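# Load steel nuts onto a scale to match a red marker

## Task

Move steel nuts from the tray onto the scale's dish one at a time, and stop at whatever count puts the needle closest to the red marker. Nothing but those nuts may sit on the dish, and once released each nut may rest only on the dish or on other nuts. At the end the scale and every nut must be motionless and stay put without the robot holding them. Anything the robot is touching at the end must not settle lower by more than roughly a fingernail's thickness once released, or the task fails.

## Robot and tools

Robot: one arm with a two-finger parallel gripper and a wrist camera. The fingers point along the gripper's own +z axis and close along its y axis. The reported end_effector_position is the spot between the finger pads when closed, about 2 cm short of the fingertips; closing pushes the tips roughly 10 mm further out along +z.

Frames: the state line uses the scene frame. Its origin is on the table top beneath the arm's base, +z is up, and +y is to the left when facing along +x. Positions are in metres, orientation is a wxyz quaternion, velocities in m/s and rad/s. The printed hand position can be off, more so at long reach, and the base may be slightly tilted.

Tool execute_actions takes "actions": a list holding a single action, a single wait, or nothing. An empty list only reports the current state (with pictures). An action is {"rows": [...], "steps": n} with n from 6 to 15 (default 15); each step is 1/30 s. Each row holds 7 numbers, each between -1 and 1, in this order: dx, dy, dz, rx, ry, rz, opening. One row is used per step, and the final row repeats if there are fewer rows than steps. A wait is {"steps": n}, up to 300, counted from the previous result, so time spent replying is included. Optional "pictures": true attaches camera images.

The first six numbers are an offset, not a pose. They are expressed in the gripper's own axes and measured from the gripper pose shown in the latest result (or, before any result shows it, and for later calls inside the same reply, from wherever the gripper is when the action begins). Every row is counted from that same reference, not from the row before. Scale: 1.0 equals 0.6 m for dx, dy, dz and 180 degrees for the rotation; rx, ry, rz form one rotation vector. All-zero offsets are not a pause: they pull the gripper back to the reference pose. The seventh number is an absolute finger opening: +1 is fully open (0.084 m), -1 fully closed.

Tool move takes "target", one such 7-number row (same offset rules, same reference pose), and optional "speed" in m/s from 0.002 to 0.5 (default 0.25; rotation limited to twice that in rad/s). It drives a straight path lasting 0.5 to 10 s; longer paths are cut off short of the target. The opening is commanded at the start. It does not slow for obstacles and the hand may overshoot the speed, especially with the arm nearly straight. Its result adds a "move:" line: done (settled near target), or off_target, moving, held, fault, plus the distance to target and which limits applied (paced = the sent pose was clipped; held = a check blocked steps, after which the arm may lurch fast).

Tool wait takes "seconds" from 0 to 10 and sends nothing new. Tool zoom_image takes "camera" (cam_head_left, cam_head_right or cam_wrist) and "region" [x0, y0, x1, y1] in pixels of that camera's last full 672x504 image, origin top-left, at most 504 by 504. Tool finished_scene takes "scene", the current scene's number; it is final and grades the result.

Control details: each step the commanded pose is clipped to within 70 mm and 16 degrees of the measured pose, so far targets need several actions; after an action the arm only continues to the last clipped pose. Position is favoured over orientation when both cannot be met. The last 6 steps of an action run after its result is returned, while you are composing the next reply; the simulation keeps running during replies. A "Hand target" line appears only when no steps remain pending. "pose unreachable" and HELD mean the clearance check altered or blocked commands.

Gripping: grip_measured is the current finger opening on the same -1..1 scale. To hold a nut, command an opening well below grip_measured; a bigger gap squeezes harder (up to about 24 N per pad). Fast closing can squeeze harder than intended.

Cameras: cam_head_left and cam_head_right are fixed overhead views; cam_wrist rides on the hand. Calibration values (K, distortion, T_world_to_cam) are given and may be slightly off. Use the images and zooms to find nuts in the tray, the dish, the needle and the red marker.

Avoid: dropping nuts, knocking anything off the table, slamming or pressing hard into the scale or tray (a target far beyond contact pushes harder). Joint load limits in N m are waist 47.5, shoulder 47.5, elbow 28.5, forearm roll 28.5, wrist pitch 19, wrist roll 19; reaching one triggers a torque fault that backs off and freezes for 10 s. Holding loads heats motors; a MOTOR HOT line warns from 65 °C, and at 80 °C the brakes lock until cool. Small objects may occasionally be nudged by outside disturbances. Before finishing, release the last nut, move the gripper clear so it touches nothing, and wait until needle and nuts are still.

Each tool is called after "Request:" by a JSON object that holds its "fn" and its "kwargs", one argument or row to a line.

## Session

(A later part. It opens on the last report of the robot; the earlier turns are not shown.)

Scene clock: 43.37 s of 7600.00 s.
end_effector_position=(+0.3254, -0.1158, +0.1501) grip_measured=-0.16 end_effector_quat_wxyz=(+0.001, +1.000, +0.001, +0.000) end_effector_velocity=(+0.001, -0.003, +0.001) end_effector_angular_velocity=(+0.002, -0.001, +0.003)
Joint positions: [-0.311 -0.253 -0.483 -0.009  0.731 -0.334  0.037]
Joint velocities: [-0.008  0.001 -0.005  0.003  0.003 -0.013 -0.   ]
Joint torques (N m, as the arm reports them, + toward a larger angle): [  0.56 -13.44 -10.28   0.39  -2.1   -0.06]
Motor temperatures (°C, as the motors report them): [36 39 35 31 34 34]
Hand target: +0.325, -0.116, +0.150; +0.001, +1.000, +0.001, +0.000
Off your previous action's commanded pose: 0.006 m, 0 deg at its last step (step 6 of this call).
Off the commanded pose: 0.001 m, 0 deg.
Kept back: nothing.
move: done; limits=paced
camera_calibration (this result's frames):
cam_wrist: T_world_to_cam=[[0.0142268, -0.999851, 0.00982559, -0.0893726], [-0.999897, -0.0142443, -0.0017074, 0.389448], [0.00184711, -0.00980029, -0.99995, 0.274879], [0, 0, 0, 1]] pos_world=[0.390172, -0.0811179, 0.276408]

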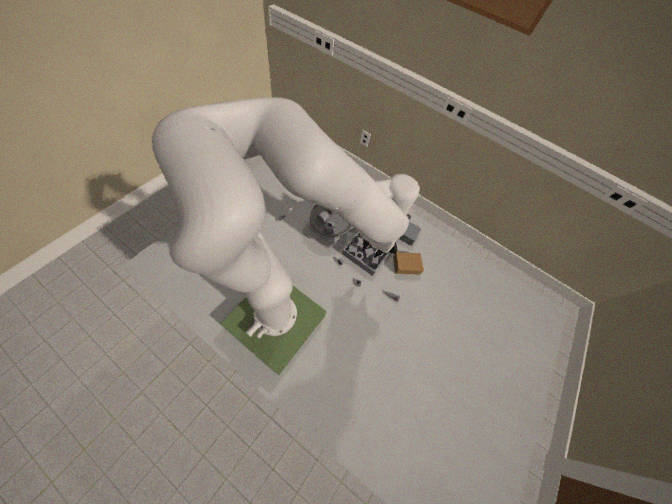

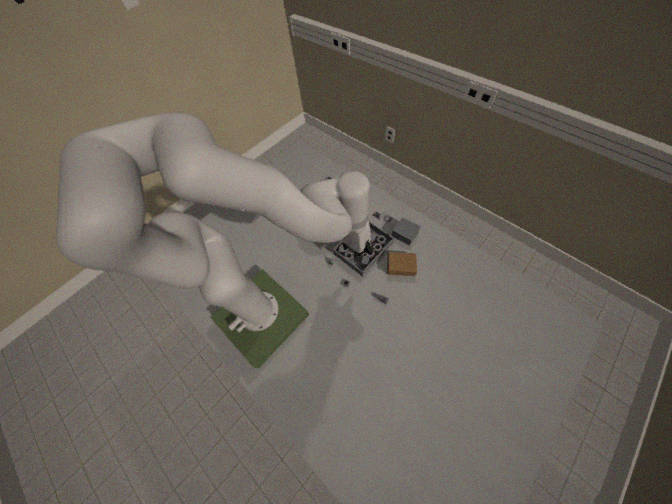

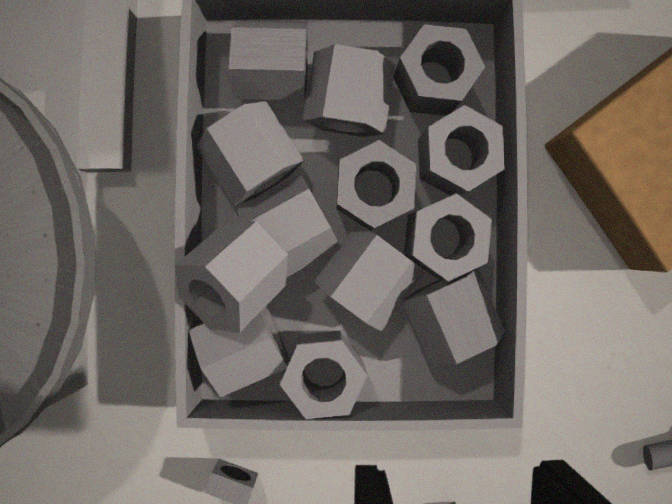

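Request:
{"fn": "move", "kwargs": {
  "target": [0.1405,-0.0725,0.044,0.1306,-0.0582,-0.2624,0.0],
  "speed": 0.4
}}

Scene clock: 49.27 s of 7600.00 s.
end_effector_position=(+0.4096, -0.0727, +0.1241) grip_measured=-0.01 end_effector_quat_wxyz=(-0.196, +0.892, +0.398, -0.088) end_effector_velocity=(+0.001, +0.000, -0.000) end_effector_angular_velocity=(+0.005, +0.004, +0.007)
Joint positions: [-0.245  0.318 -1.111  0.197  1.189 -1.221  0.044]
Joint velocities: [ 0.001  0.01  -0.013  0.001  0.01  -0.006  0.   ]
Joint torques (N m, as the arm reports them, + toward a larger angle): [  0.91 -24.47  -9.73   0.71  -0.76   0.02]
Motor temperatures (°C, as the motors report them): [36 39 35 31 34 34]
Hand target: +0.410, -0.073, +0.124; -0.197, +0.892, +0.398, -0.088
Off the commanded pose: 0.001 m, 0 deg.
Kept back: nothing.
move: done
camera_calibration (this result's frames):
cam_wrist: T_world_to_cam=[[0.685532, -0.59966, -0.412861, -0.240612], [-0.660292, -0.750988, -0.00560501, 0.28206], [-0.306692, 0.276451, -0.910777, 0.385214], [0, 0, 0, 1]] pos_world=[0.469332, -0.0389552, 0.253086]

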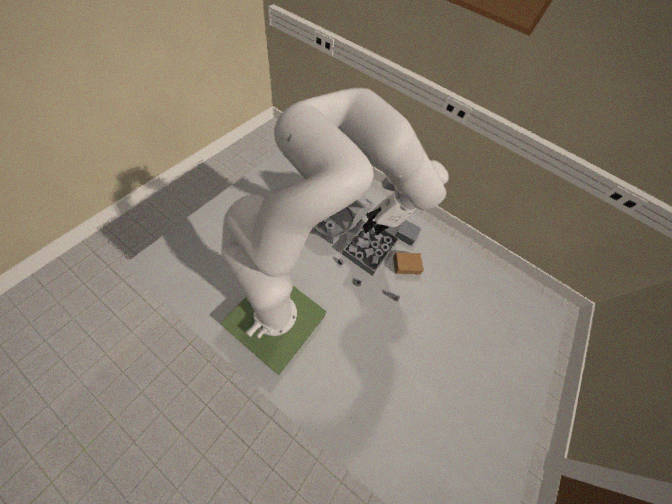

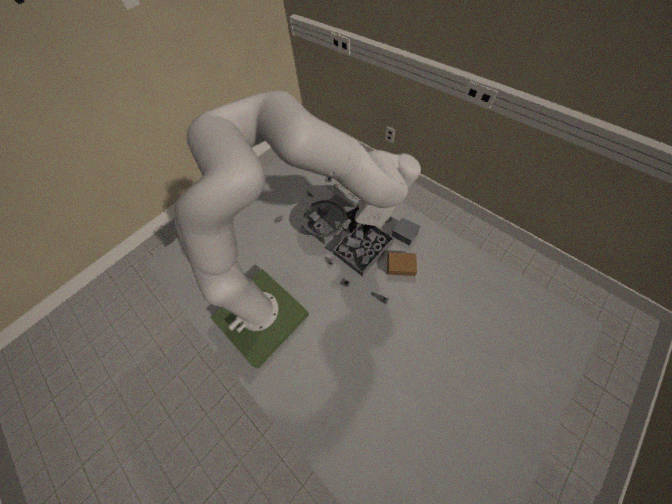

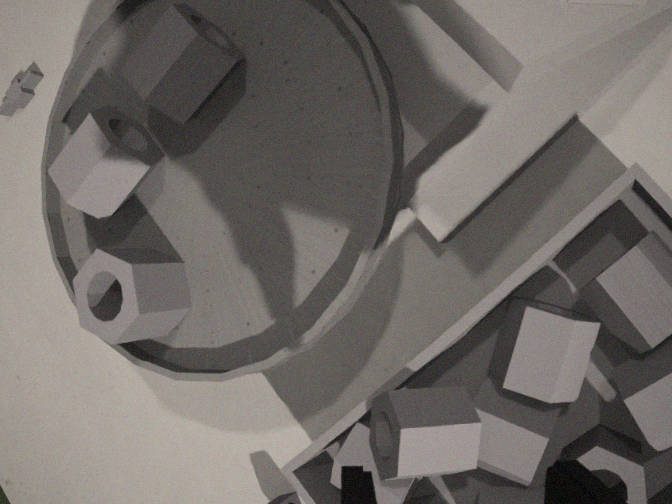

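Request:
{"fn": "move", "kwargs": {
  "target": [0.007,0.002,0.1,0,0,-0.025,0.0],
  "speed": 0.12
}}

Scene clock: 50.50 s of 7600.00 s.
end_effector_position=(+0.3948, -0.0535, +0.0697) grip_measured=-0.01 end_effector_quat_wxyz=(-0.199, +0.876, +0.433, -0.080) end_effector_velocity=(-0.000, +0.001, -0.002) end_effector_angular_velocity=(+0.002, -0.003, +0.002)
Joint positions: [-0.209  0.378 -1.008  0.23   1.025 -1.312  0.044]
Joint velocities: [ 0.001  0.002  0.004  0.004 -0.008 -0.005 -0.   ]
Joint torques (N m, as the arm reports them, + toward a larger angle): [  0.65 -23.72  -9.01   0.79  -0.76   0.04]
Motor temperatures (°C, as the motors report them): [36 39 35 31 34 34]
Hand target: +0.394, -0.053, +0.069; -0.200, +0.875, +0.433, -0.080
Off the commanded pose: 0.001 m, 0 deg.
Kept back: nothing.
move: done
camera_calibration (this result's frames):
cam_wrist: T_world_to_cam=[[0.735454, -0.539044, -0.410536, -0.258132], [-0.604729, -0.795483, -0.0388522, 0.264388], [-0.305632, 0.276837, -0.911016, 0.325452], [0, 0, 0, 1]] pos_world=[0.449196, -0.0189258, 0.200792]

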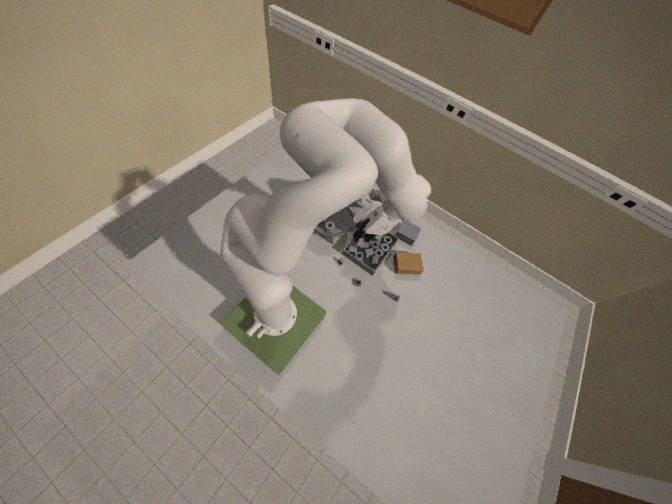

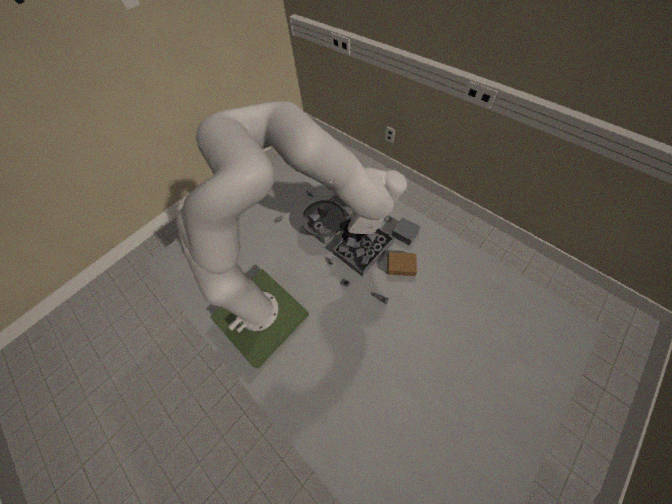

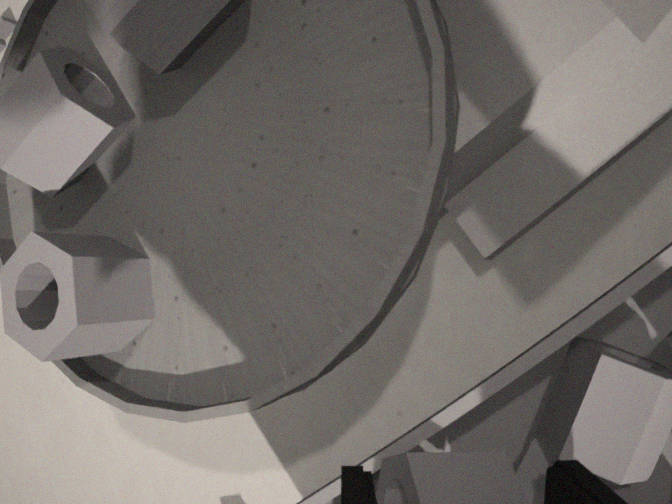

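Request:
{"fn": "execute_actions", "kwargs": {
  "actions": [
    {"rows":[[0,-0.001,0.002,0.005,0,0,-0.05],[0,-0.002,0.004,0.01,0,0,-0.1],[0,-0.002,0.005,0.015,0,0,-0.13],[0,-0.003,0.006,0.02,0,0,-0.16],[0,-0.003,0.007,0.025,0,0,-0.18],[0,-0.003,0.007,0.03,0,0,-0.2],[0,-0.003,0.007,0.03,0,0,-0.22],[0,-0.003,0.007,0.03,0,0,-0.25],[0,-0.003,0.007,0.03,0,0,-0.3],[0,-0.003,0.007,0.03,0,0,-0.4],[0,-0.003,0.007,0.03,0,0,-0.5],[0,-0.003,0.007,0.03,0,0,-0.6]],"steps":15}
  ]
}}

Request:
{"fn": "wait", "kwargs": {
  "seconds": 0.2
}}

Scene clock: 51.13 s of 7600.00 s.
end_effector_position=(+0.3929, -0.0519, +0.0672) grip_measured=-0.27 end_effector_quat_wxyz=(-0.230, +0.868, +0.429, -0.094) end_effector_velocity=(+0.005, -0.001, -0.003) end_effector_angular_velocity=(+0.142, +0.169, -0.001)
Joint positions: [-0.221  0.428 -1.068  0.245  1.103 -1.328  0.033]
Joint velocities: [-0.05   0.181 -0.24   0.039  0.276 -0.045 -0.05 ]
Joint torques (N m, as the arm reports them, + toward a larger angle): [  2.07 -25.13  -7.78   0.73   0.01  -0.25]
Motor temperatures (°C, as the motors report them): [36 39 35 31 34 34]
Steps of this call (steps 1 to 10: nothing new was sent; steps 11 to 19: the first 9 steps of this action). Readings (end_effector_position):
11: (+0.3945, -0.0533, +0.0693)
12: (+0.3944, -0.0532, +0.0693)
14: (+0.3940, -0.0528, +0.0689)
18: (+0.3928, -0.0518, +0.0674)
19: the state above

Scene clock: 51.53 s of 7600.00 s.
end_effector_position=(+0.3932, -0.0517, +0.0675) grip_measured=-0.61 end_effector_quat_wxyz=(-0.239, +0.866, +0.429, -0.099) end_effector_velocity=(-0.000, -0.000, -0.001) end_effector_angular_velocity=(+0.001, +0.003, -0.000)
Joint positions: [-0.225  0.444 -1.091  0.247  1.132 -1.331  0.017]
Joint velocities: [-0.001  0.004 -0.002 -0.001  0.002 -0.001 -0.   ]
Joint torques (N m, as the arm reports them, + toward a larger angle): [  1.66 -20.24  -6.22   0.58   0.71   0.06]
Motor temperatures (°C, as the motors report them): [36 39 35 31 34 34]
Hand target: +0.392, -0.051, +0.067; -0.241, +0.865, +0.428, -0.100
Off the commanded pose: 0.001 m, 0 deg.
Kept back: nothing.
Steps of this call (steps 1 to 6: the last 6 steps of your previous action; steps 7 to 12: nothing new was sent). Readings (end_effector_position):
1: (+0.3931, -0.0520, +0.0671)
2: (+0.3933, -0.0520, +0.0672)
4: (+0.3937, -0.0521, +0.0674)
8: (+0.3933, -0.0517, +0.0676)
12: the state above
camera_calibration (this result's frames):
cam_wrist: T_world_to_cam=[[0.704784, -0.511272, -0.491813, -0.237874], [-0.605326, -0.794916, -0.0410842, 0.265213], [-0.369945, 0.326663, -0.869731, 0.347538], [0, 0, 0, 1]] pos_world=[0.45676, -0.0243241, 0.196171]

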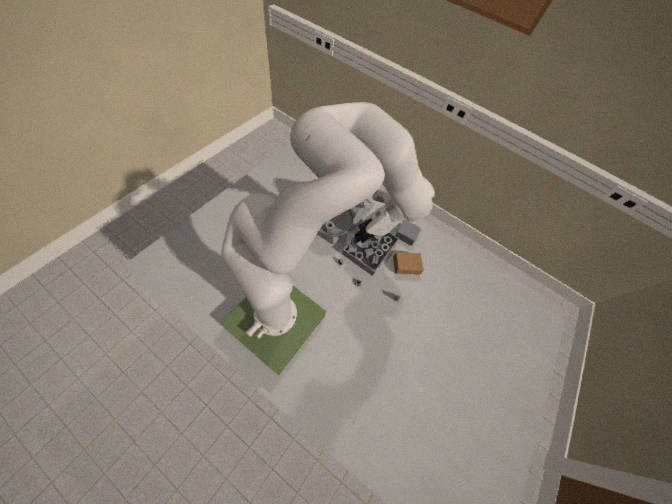

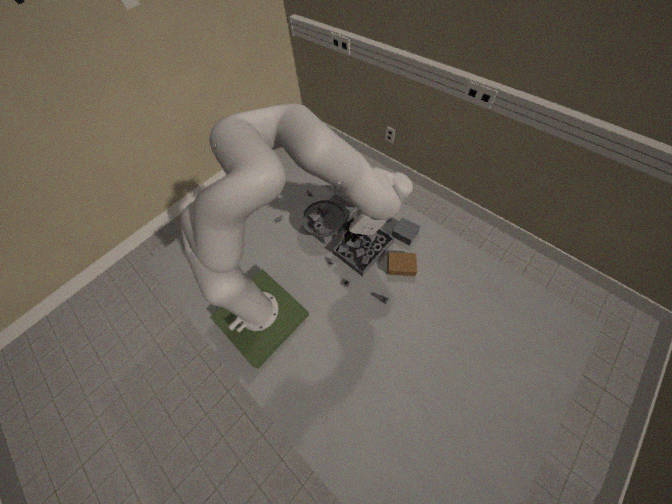

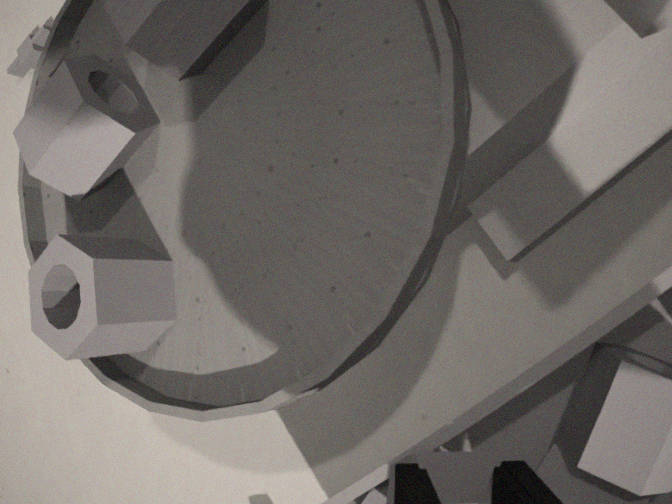

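Request:
{"fn": "move", "kwargs": {
  "target": [-0.04,0,-0.11,0,0,0,0.0],
  "speed": 0.2
}}

Scene clock: 52.67 s of 7600.00 s.
end_effector_position=(+0.4029, -0.0921, +0.1233) grip_measured=-0.01 end_effector_quat_wxyz=(-0.240, +0.865, +0.429, -0.099) end_effector_velocity=(+0.002, -0.002, +0.004) end_effector_angular_velocity=(-0.001, -0.005, -0.002)
Joint positions: [-0.302  0.391 -1.204  0.195  1.306 -1.346  0.044]
Joint velocities: [-0.003 -0.002 -0.009 -0.     0.007 -0.     0.   ]
Joint torques (N m, as the arm reports them, + toward a larger angle): [  0.83 -25.03  -9.78   0.55  -0.23   0.01]
Motor temperatures (°C, as the motors report them): [36 39 35 31 34 34]
Hand target: +0.403, -0.092, +0.124; -0.240, +0.866, +0.429, -0.099
Off the commanded pose: 0.001 m, 0 deg.
Kept back: nothing.
move: done
camera_calibration (this result's frames):
cam_wrist: T_world_to_cam=[[0.704282, -0.511145, -0.492663, -0.237591], [-0.605404, -0.794874, -0.0407562, 0.241226], [-0.370773, 0.326964, -0.869265, 0.413173], [0, 0, 0, 1]] pos_world=[0.466563, -0.0647921, 0.251936]

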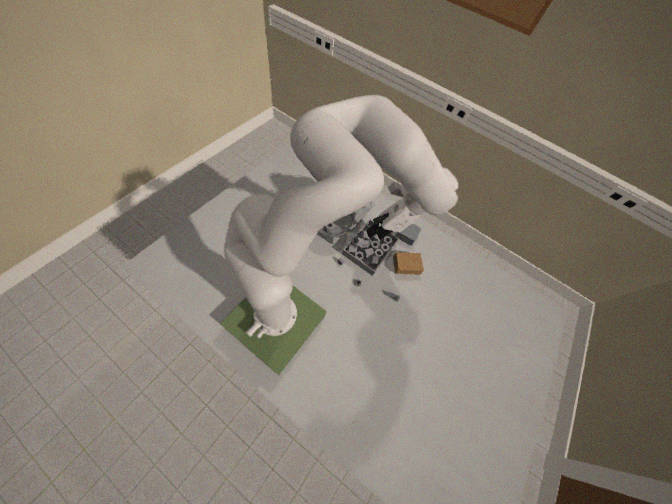

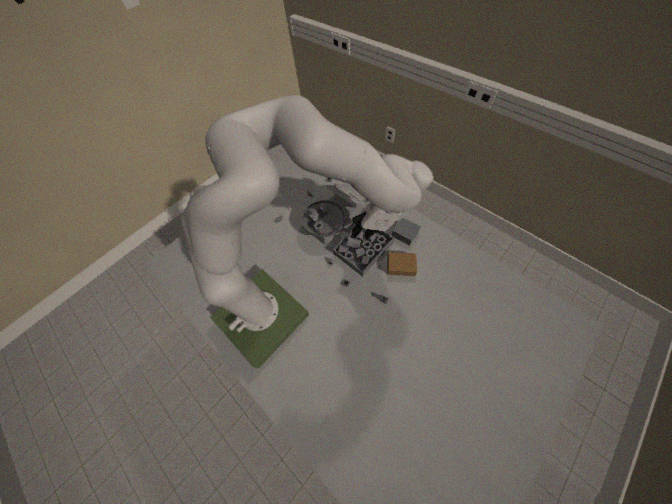

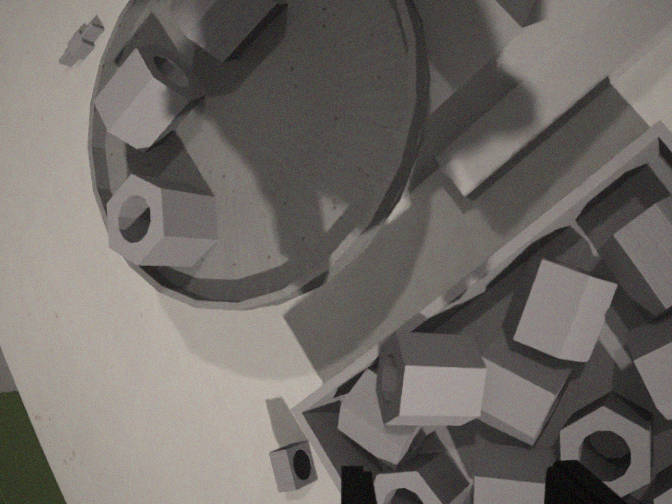

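Request:
{"fn": "move", "kwargs": {
  "target": [0.062,0.073,0.005,0.1028,0.1592,0.789,-0.143],
  "speed": 0.5
}}

Scene clock: 58.10 s of 7600.00 s.
end_effector_position=(+0.4550, -0.0844, +0.1000) grip_measured=-0.16 end_effector_quat_wxyz=(+0.163, -0.641, +0.736, +0.141) end_effector_velocity=(+0.000, +0.000, -0.001) end_effector_angular_velocity=(-0.003, +0.005, -0.007)
Joint positions: [-0.319  0.307 -0.97   0.579  0.843  0.933  0.037]
Joint velocities: [ 0.002  0.001 -0.    -0.004 -0.003  0.013 -0.   ]
Joint torques (N m, as the arm reports them, + toward a larger angle): [  0.7  -23.21  -9.38   0.55  -1.02  -0.14]
Motor temperatures (°C, as the motors report them): [36 39 35 31 34 34]
Hand target: +0.455, -0.084, +0.100; +0.163, -0.641, +0.737, +0.141
Off the commanded pose: 0.000 m, 0 deg.
Kept back: nothing.
move: done
camera_calibration (this result's frames):
cam_wrist: T_world_to_cam=[[-0.992253, 0.124225, 0.00146476, 0.494269], [0.11333, 0.900271, 0.420319, 0.0478496], [0.0508953, 0.417228, -0.907375, 0.229262], [0, 0, 0, 1]] pos_world=[0.473349, -0.200133, 0.187191]

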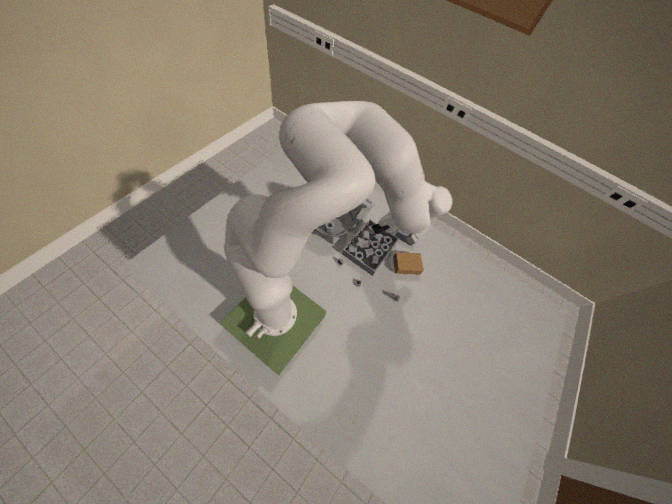

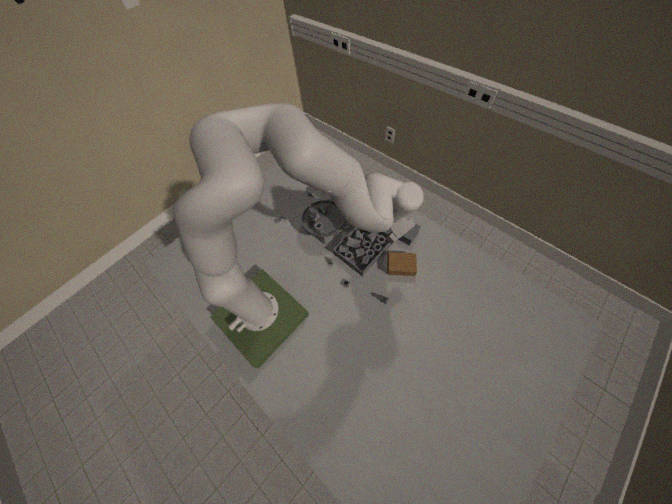

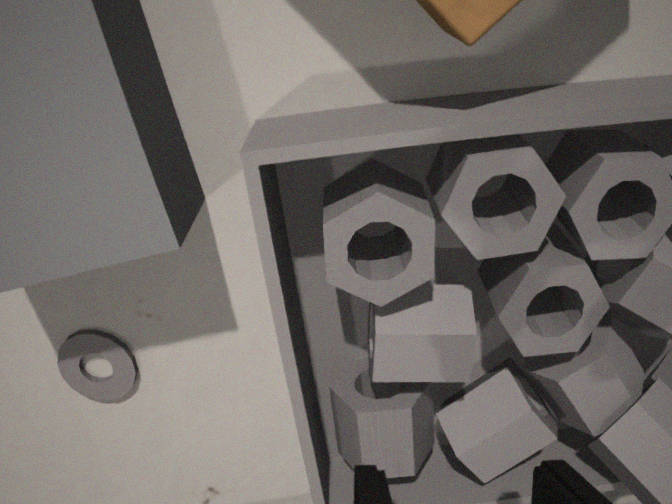

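Request:
{"fn": "move", "kwargs": {
  "target": [0.033,-0.011,0.029,0,0,0,-0.143],
  "speed": 0.1
}}

Scene clock: 59.27 s of 7600.00 s.
end_effector_position=(+0.4601, -0.0957, +0.0762) grip_measured=-0.16 end_effector_quat_wxyz=(+0.163, -0.641, +0.736, +0.141) end_effector_velocity=(+0.000, -0.000, -0.001) end_effector_angular_velocity=(+0.001, -0.000, +0.000)
Joint positions: [-0.335  0.386 -1.008  0.595  0.813  0.891  0.037]
Joint velocities: [-0.     0.003 -0.002  0.002 -0.    -0.002  0.   ]
Joint torques (N m, as the arm reports them, + toward a larger angle): [  0.89 -24.85  -8.99   0.55  -1.13   0.07]
Motor temperatures (°C, as the motors report them): [36 39 35 31 34 34]
Hand target: +0.460, -0.096, +0.076; +0.163, -0.641, +0.736, +0.141
Off the commanded pose: 0.000 m, 0 deg.
Kept back: nothing.
move: done
camera_calibration (this result's frames):
cam_wrist: T_world_to_cam=[[-0.992265, 0.124136, 0.00108587, 0.500851], [0.113091, 0.9003, 0.420323, 0.0675985], [0.0511994, 0.417194, -0.907374, 0.211999], [0, 0, 0, 1]] pos_world=[0.478478, -0.211477, 0.163405]

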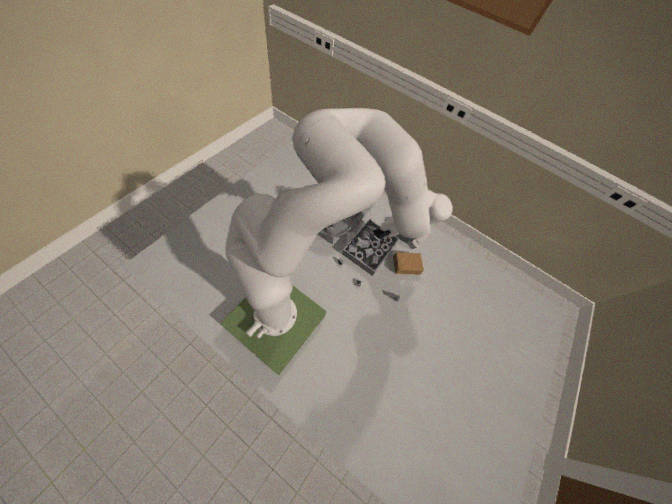

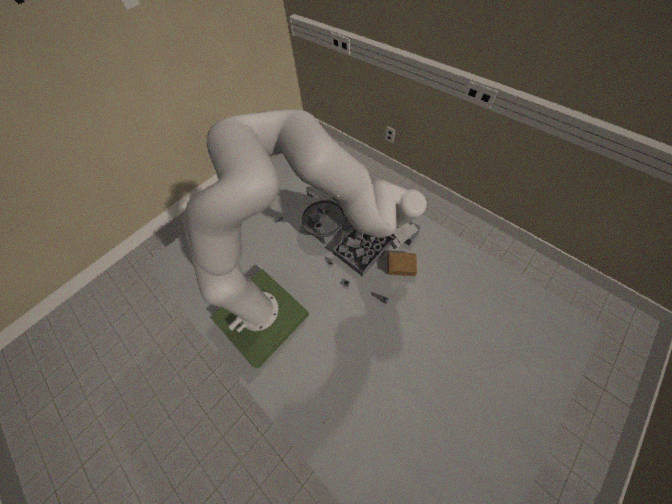

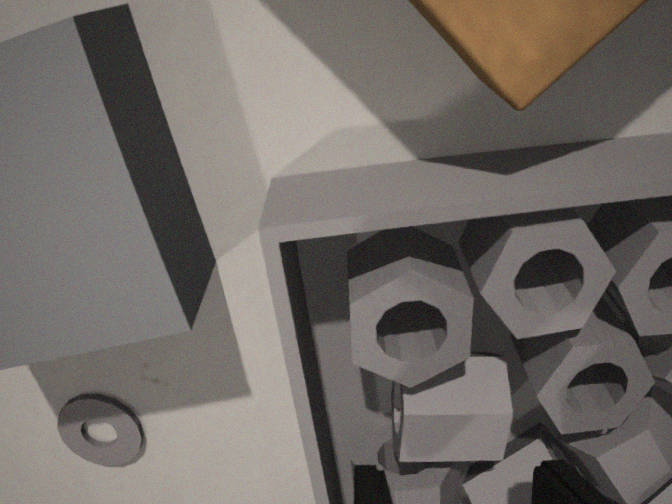

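Request:
{"fn": "move", "kwargs": {
  "target": [0.012,0,0.028,0,0,0,-0.143],
  "speed": 0.05
}}

Scene clock: 60.63 s of 7600.00 s.
end_effector_position=(+0.4603, -0.0952, +0.0582) grip_measured=-0.16 end_effector_quat_wxyz=(+0.163, -0.641, +0.736, +0.141) end_effector_velocity=(+0.001, -0.001, -0.001) end_effector_angular_velocity=(-0.003, -0.003, +0.003)
Joint positions: [-0.329  0.429 -1.012  0.62   0.779  0.863  0.037]
Joint velocities: [ 0.001  0.003 -0.002 -0.    -0.004 -0.004 -0.   ]
Joint torques (N m, as the arm reports them, + toward a larger angle): [  1.07 -24.84  -8.83   0.53  -1.07  -0.07]
Motor temperatures (°C, as the motors report them): [36 39 35 31 34 34]
Hand target: +0.460, -0.095, +0.058; +0.163, -0.641, +0.736, +0.141
Off the commanded pose: 0.000 m, 0 deg.
Kept back: nothing.
move: done
camera_calibration (this result's frames):
cam_wrist: T_world_to_cam=[[-0.99227, 0.124096, 0.000827311, 0.501015], [0.112949, 0.900336, 0.420283, 0.0747363], [0.0514106, 0.417128, -0.907393, 0.195347], [0, 0, 0, 1]] pos_world=[0.478657, -0.210946, 0.145432]

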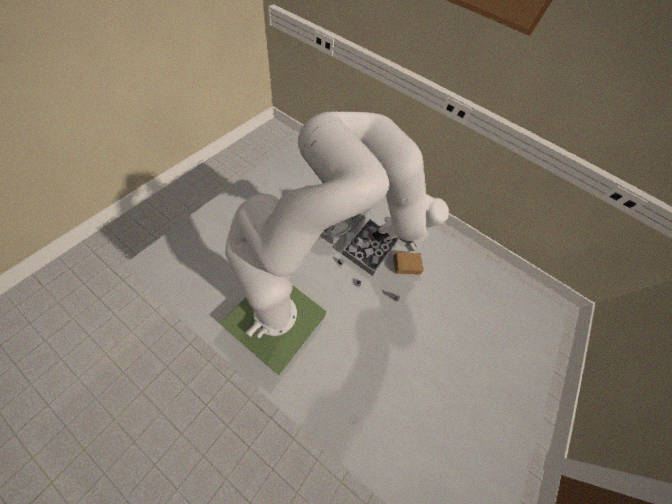

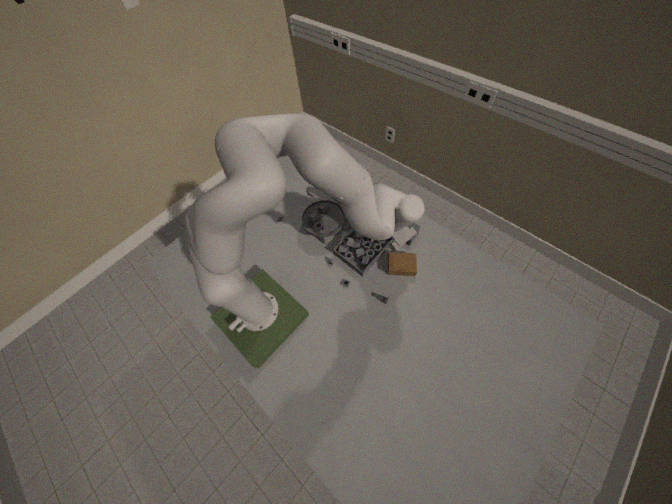

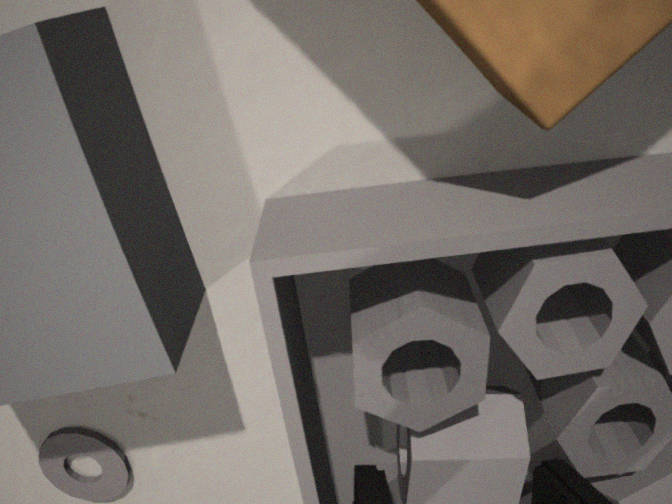

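Request:
{"fn": "execute_actions", "kwargs": {
  "actions": []
}}

Scene clock: 61.53 s of 7600.00 s.
end_effector_position=(+0.4602, -0.0951, +0.0580) grip_measured=-0.16 end_effector_quat_wxyz=(+0.163, -0.641, +0.736, +0.141) end_effector_velocity=(+0.001, +0.000, +0.000) end_effector_angular_velocity=(+0.000, -0.001, -0.000)
Joint positions: [-0.329  0.43  -1.012  0.62   0.778  0.862  0.037]
Joint velocities: [ 0.001  0.    -0.001  0.001 -0.001 -0.     0.   ]
Joint torques (N m, as the arm reports them, + toward a larger angle): [  0.87 -24.91  -8.77   0.48  -1.19  -0.03]
Motor temperatures (°C, as the motors report them): [36 39 35 31 34 34]
Hand target: +0.460, -0.095, +0.058; +0.163, -0.641, +0.736, +0.141
Off the commanded pose: 0.000 m, 0 deg.
Kept back: nothing.
Steps of this call (steps 1 to 27: nothing new was sent). Readings (end_effector_position):
1: (+0.4603, -0.0952, +0.0582)
2: (+0.4603, -0.0952, +0.0581)
4: (+0.4603, -0.0952, +0.0581)
8: (+0.4603, -0.0951, +0.0580)
27: the state above
camera_calibration (this result's frames):
cam_wrist: T_world_to_cam=[[-0.992271, 0.124088, 0.00106549, 0.500913], [0.113036, 0.900285, 0.420369, 0.0747608], [0.0512036, 0.41724, -0.907353, 0.1952], [0, 0, 0, 1]] pos_world=[0.478596, -0.210909, 0.145155]

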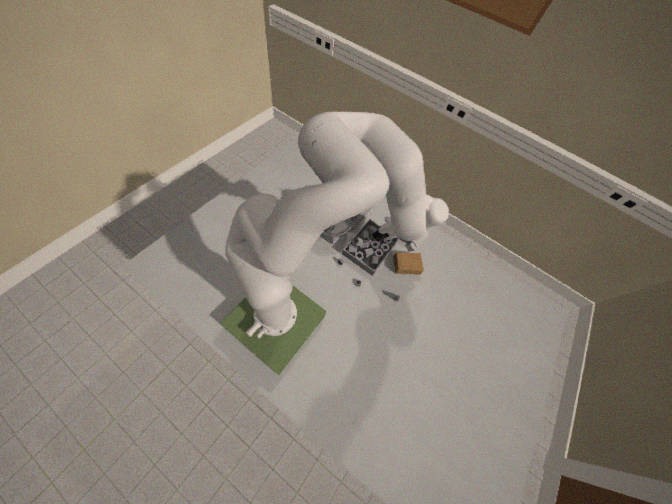

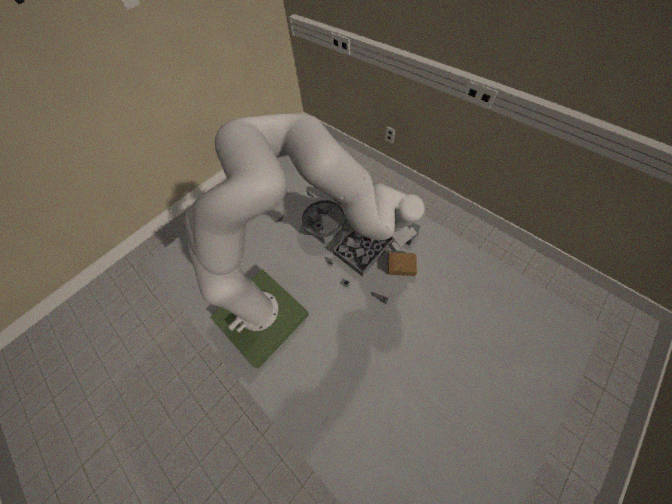

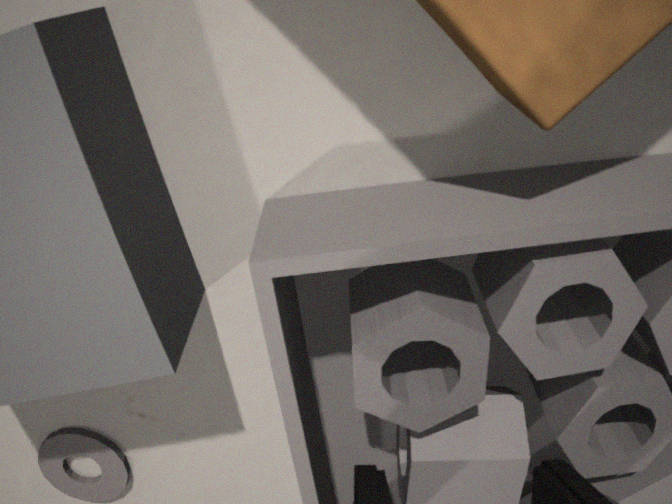

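Request:
{"fn": "move", "kwargs": {
  "target": [0.0056,0,0.0121,0,0,0,-0.143],
  "speed": 0.03
}}

Scene clock: 62.50 s of 7600.00 s.
end_effector_position=(+0.4603, -0.0951, +0.0501) grip_measured=-0.16 end_effector_quat_wxyz=(+0.163, -0.641, +0.736, +0.141) end_effector_velocity=(+0.002, -0.001, +0.000) end_effector_angular_velocity=(-0.003, -0.005, -0.001)
Joint positions: [-0.327  0.45  -1.015  0.631  0.764  0.849  0.037]
Joint velocities: [ 0.001  0.001 -0.002  0.002 -0.005 -0.002  0.   ]
Joint torques (N m, as the arm reports them, + toward a larger angle): [  0.94 -24.94  -8.9    0.49  -1.07  -0.1 ]
Motor temperatures (°C, as the motors report them): [36 39 35 31 34 34]
Hand target: +0.460, -0.095, +0.050; +0.163, -0.641, +0.736, +0.141
Off the commanded pose: 0.000 m, 0 deg.
Kept back: nothing.
move: done
camera_calibration (this result's frames):
cam_wrist: T_world_to_cam=[[-0.992274, 0.124063, 0.00102528, 0.500957], [0.112996, 0.900286, 0.420377, 0.078041], [0.0512303, 0.417245, -0.907349, 0.188078], [0, 0, 0, 1]] pos_world=[0.478633, -0.210884, 0.137332]

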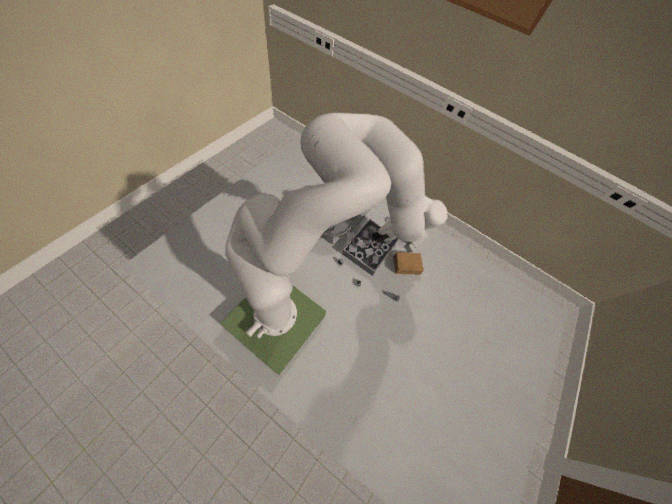

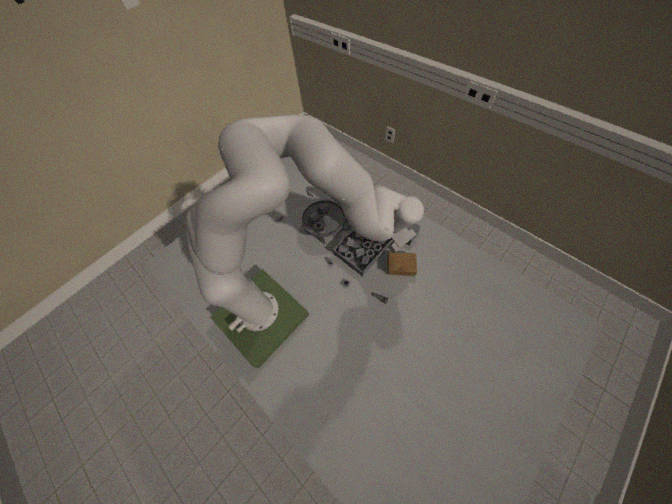

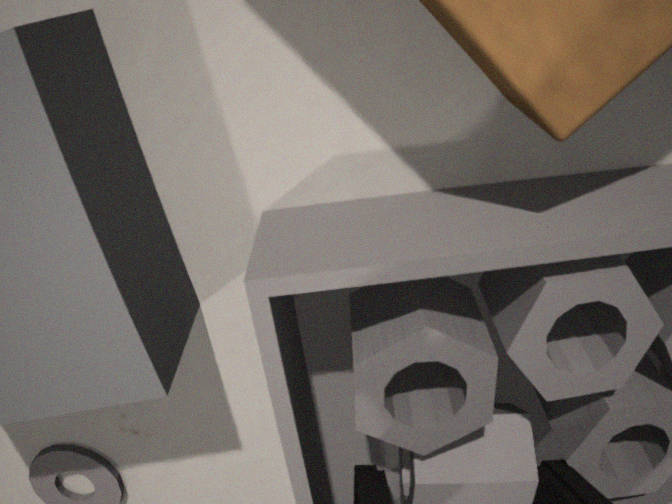

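No contact. Go a little more then close.

Request:
{"fn": "execute_actions", "kwargs": {
  "actions": [
    {"rows":[[0.001,0,0.002,0,0,0,-0.15],[0.002,0,0.004,0,0,0,-0.15],[0.003,0,0.006,0,0,0,-0.17],[0.0035,0.001,0.0075,0,0,0,-0.21],[0.0035,0.002,0.0075,0,0,0,-0.25],[0.0035,0.003,0.0075,0,0,0,-0.29],[0.0035,0.003,0.0075,0,0,0,-0.33],[0.0035,0.003,0.0075,0,0,0,-0.38],[0.0035,0.003,0.0075,0,0,0,-0.44],[0.0035,0.003,0.0075,0,0,0,-0.52],[0.0035,0.003,0.0075,0,0,0,-0.6]],"steps":15}
  ]
}}

Request:
{"fn": "move", "kwargs": {
  "target": [-0.0564,0,-0.1208,0,0,0,-0.6],
  "speed": 0.15
}}

Scene clock: 63.13 s of 7600.00 s.
end_effector_position=(+0.4589, -0.0949, +0.0457) grip_measured=-0.34 end_effector_quat_wxyz=(+0.163, -0.641, +0.736, +0.141) end_effector_velocity=(+0.003, -0.002, -0.000) end_effector_angular_velocity=(-0.011, -0.021, +0.003)
Joint positions: [-0.327  0.458 -1.012  0.638  0.756  0.84   0.029]
Joint velocities: [ 0.003 -0.002  0.006  0.013 -0.023 -0.02   0.   ]
Joint torques (N m, as the arm reports them, + toward a larger angle): [  0.9  -24.18  -8.54   0.51  -1.18   0.08]
Motor temperatures (°C, as the motors report them): [36 39 35 31 34 34]
Steps of this call (steps 1 to 10: nothing new was sent; steps 11 to 19: the first 9 steps of this action). Readings (end_effector_position):
11: (+0.4603, -0.0951, +0.0500)
12: (+0.4604, -0.0952, +0.0498)
14: (+0.4604, -0.0952, +0.0487)
18: (+0.4588, -0.0948, +0.0456)
19: the state above

Scene clock: 64.37 s of 7600.00 s.
end_effector_position=(+0.4584, -0.0947, +0.1249) grip_measured=-0.34 end_effector_quat_wxyz=(+0.163, -0.641, +0.736, +0.141) end_effector_velocity=(+0.002, -0.001, +0.004) end_effector_angular_velocity=(-0.001, -0.005, -0.001)
Joint positions: [-0.345  0.272 -1.005  0.541  0.911  0.963  0.029]
Joint velocities: [-0.001 -0.006 -0.004 -0.001  0.005  0.003 -0.   ]
Joint torques (N m, as the arm reports them, + toward a larger angle): [  1.11 -23.89 -10.     0.8   -1.08   0.03]
Motor temperatures (°C, as the motors report them): [36 39 35 31 34 34]
Hand target: +0.459, -0.095, +0.126; +0.163, -0.641, +0.736, +0.141
Off your previous action's commanded pose: 0.001 m, 0 deg at its last step (step 6 of this call).
Off the commanded pose: 0.001 m, 0 deg.
Kept back: nothing.
move: done
camera_calibration (this result's frames):
cam_wrist: T_world_to_cam=[[-0.992259, 0.124177, 0.00135104, 0.498899], [0.113232, 0.900231, 0.420432, 0.0463877], [0.0509916, 0.417331, -0.907323, 0.255942], [0, 0, 0, 1]] pos_world=[0.476733, -0.210524, 0.212045]

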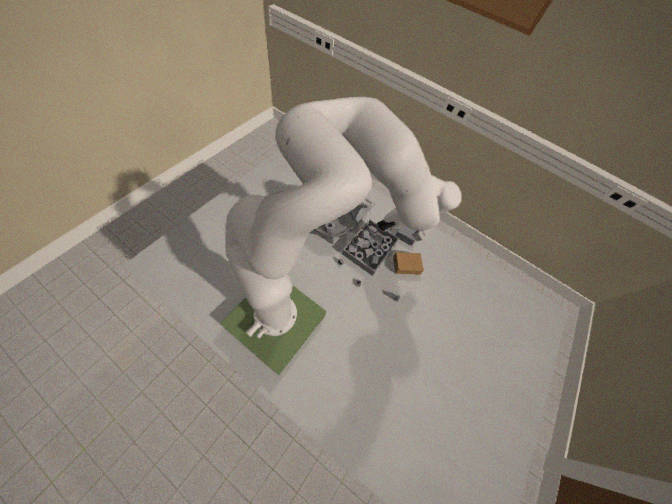

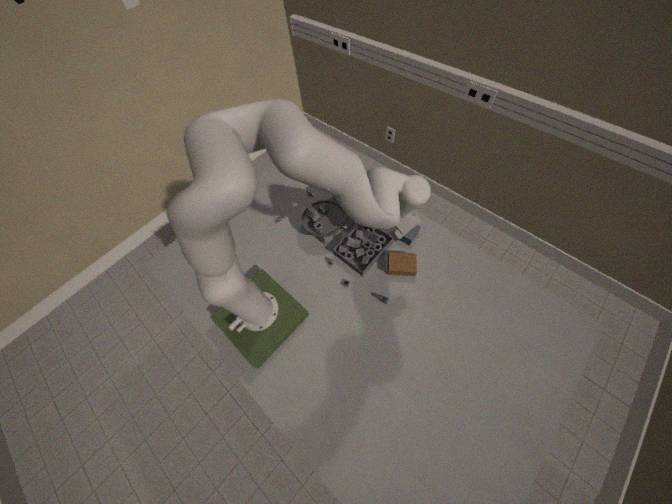

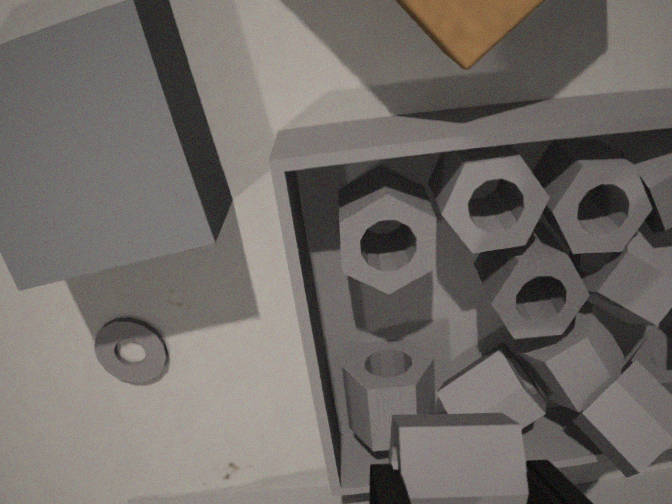

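Request:
{"fn": "move", "kwargs": {
  "target": [-0.209,0.0875,0.117,-0.0188,0,-0.0403,-0.6],
  "speed": 0.35
}}

Scene clock: 66.03 s of 7600.00 s.
end_effector_position=(+0.4268, +0.0538, +0.1141) grip_measured=-0.34 end_effector_quat_wxyz=(-0.153, +0.691, -0.690, -0.152) end_effector_velocity=(+0.001, +0.003, +0.001) end_effector_angular_velocity=(+0.001, -0.003, +0.002)
Joint positions: [-0.014  0.15  -0.786  0.645  0.763  1.027  0.029]
Joint velocities: [ 0.008 -0.002  0.001  0.004 -0.004  0.001 -0.   ]
Joint torques (N m, as the arm reports them, + toward a larger angle): [  0.74 -20.86  -9.68   0.66  -1.18  -0.01]
Motor temperatures (°C, as the motors report them): [36 39 35 31 34 34]
Hand target: +0.427, +0.054, +0.114; -0.153, +0.691, -0.690, -0.152
Off the commanded pose: 0.001 m, 0 deg.
Kept back: nothing.
move: done
camera_calibration (this result's frames):
cam_wrist: T_world_to_cam=[[-0.999892, -0.0146189, 0.00121284, 0.459848], [-0.0127623, 0.907705, 0.419415, -0.0256878], [-0.00723229, 0.419354, -0.907794, 0.210592], [0, 0, 0, 1]] pos_world=[0.460993, -0.0582732, 0.20139]

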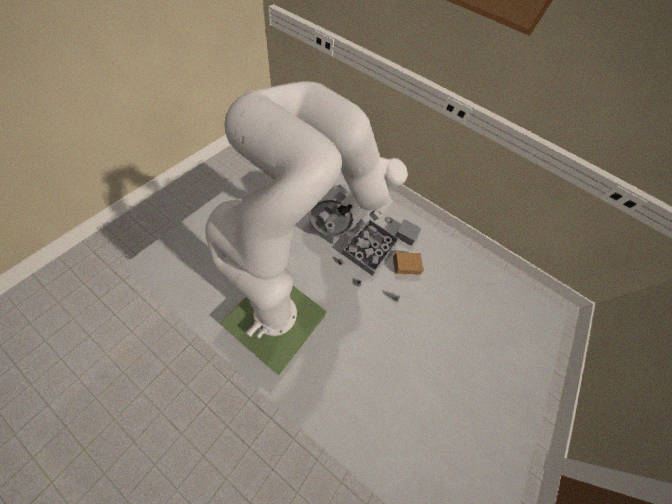

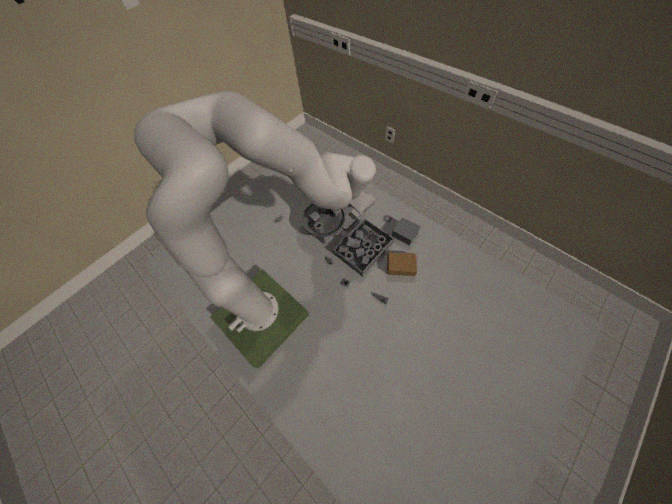

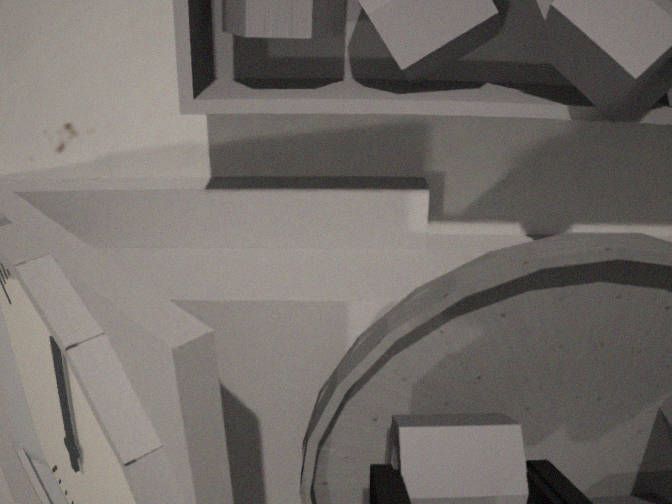

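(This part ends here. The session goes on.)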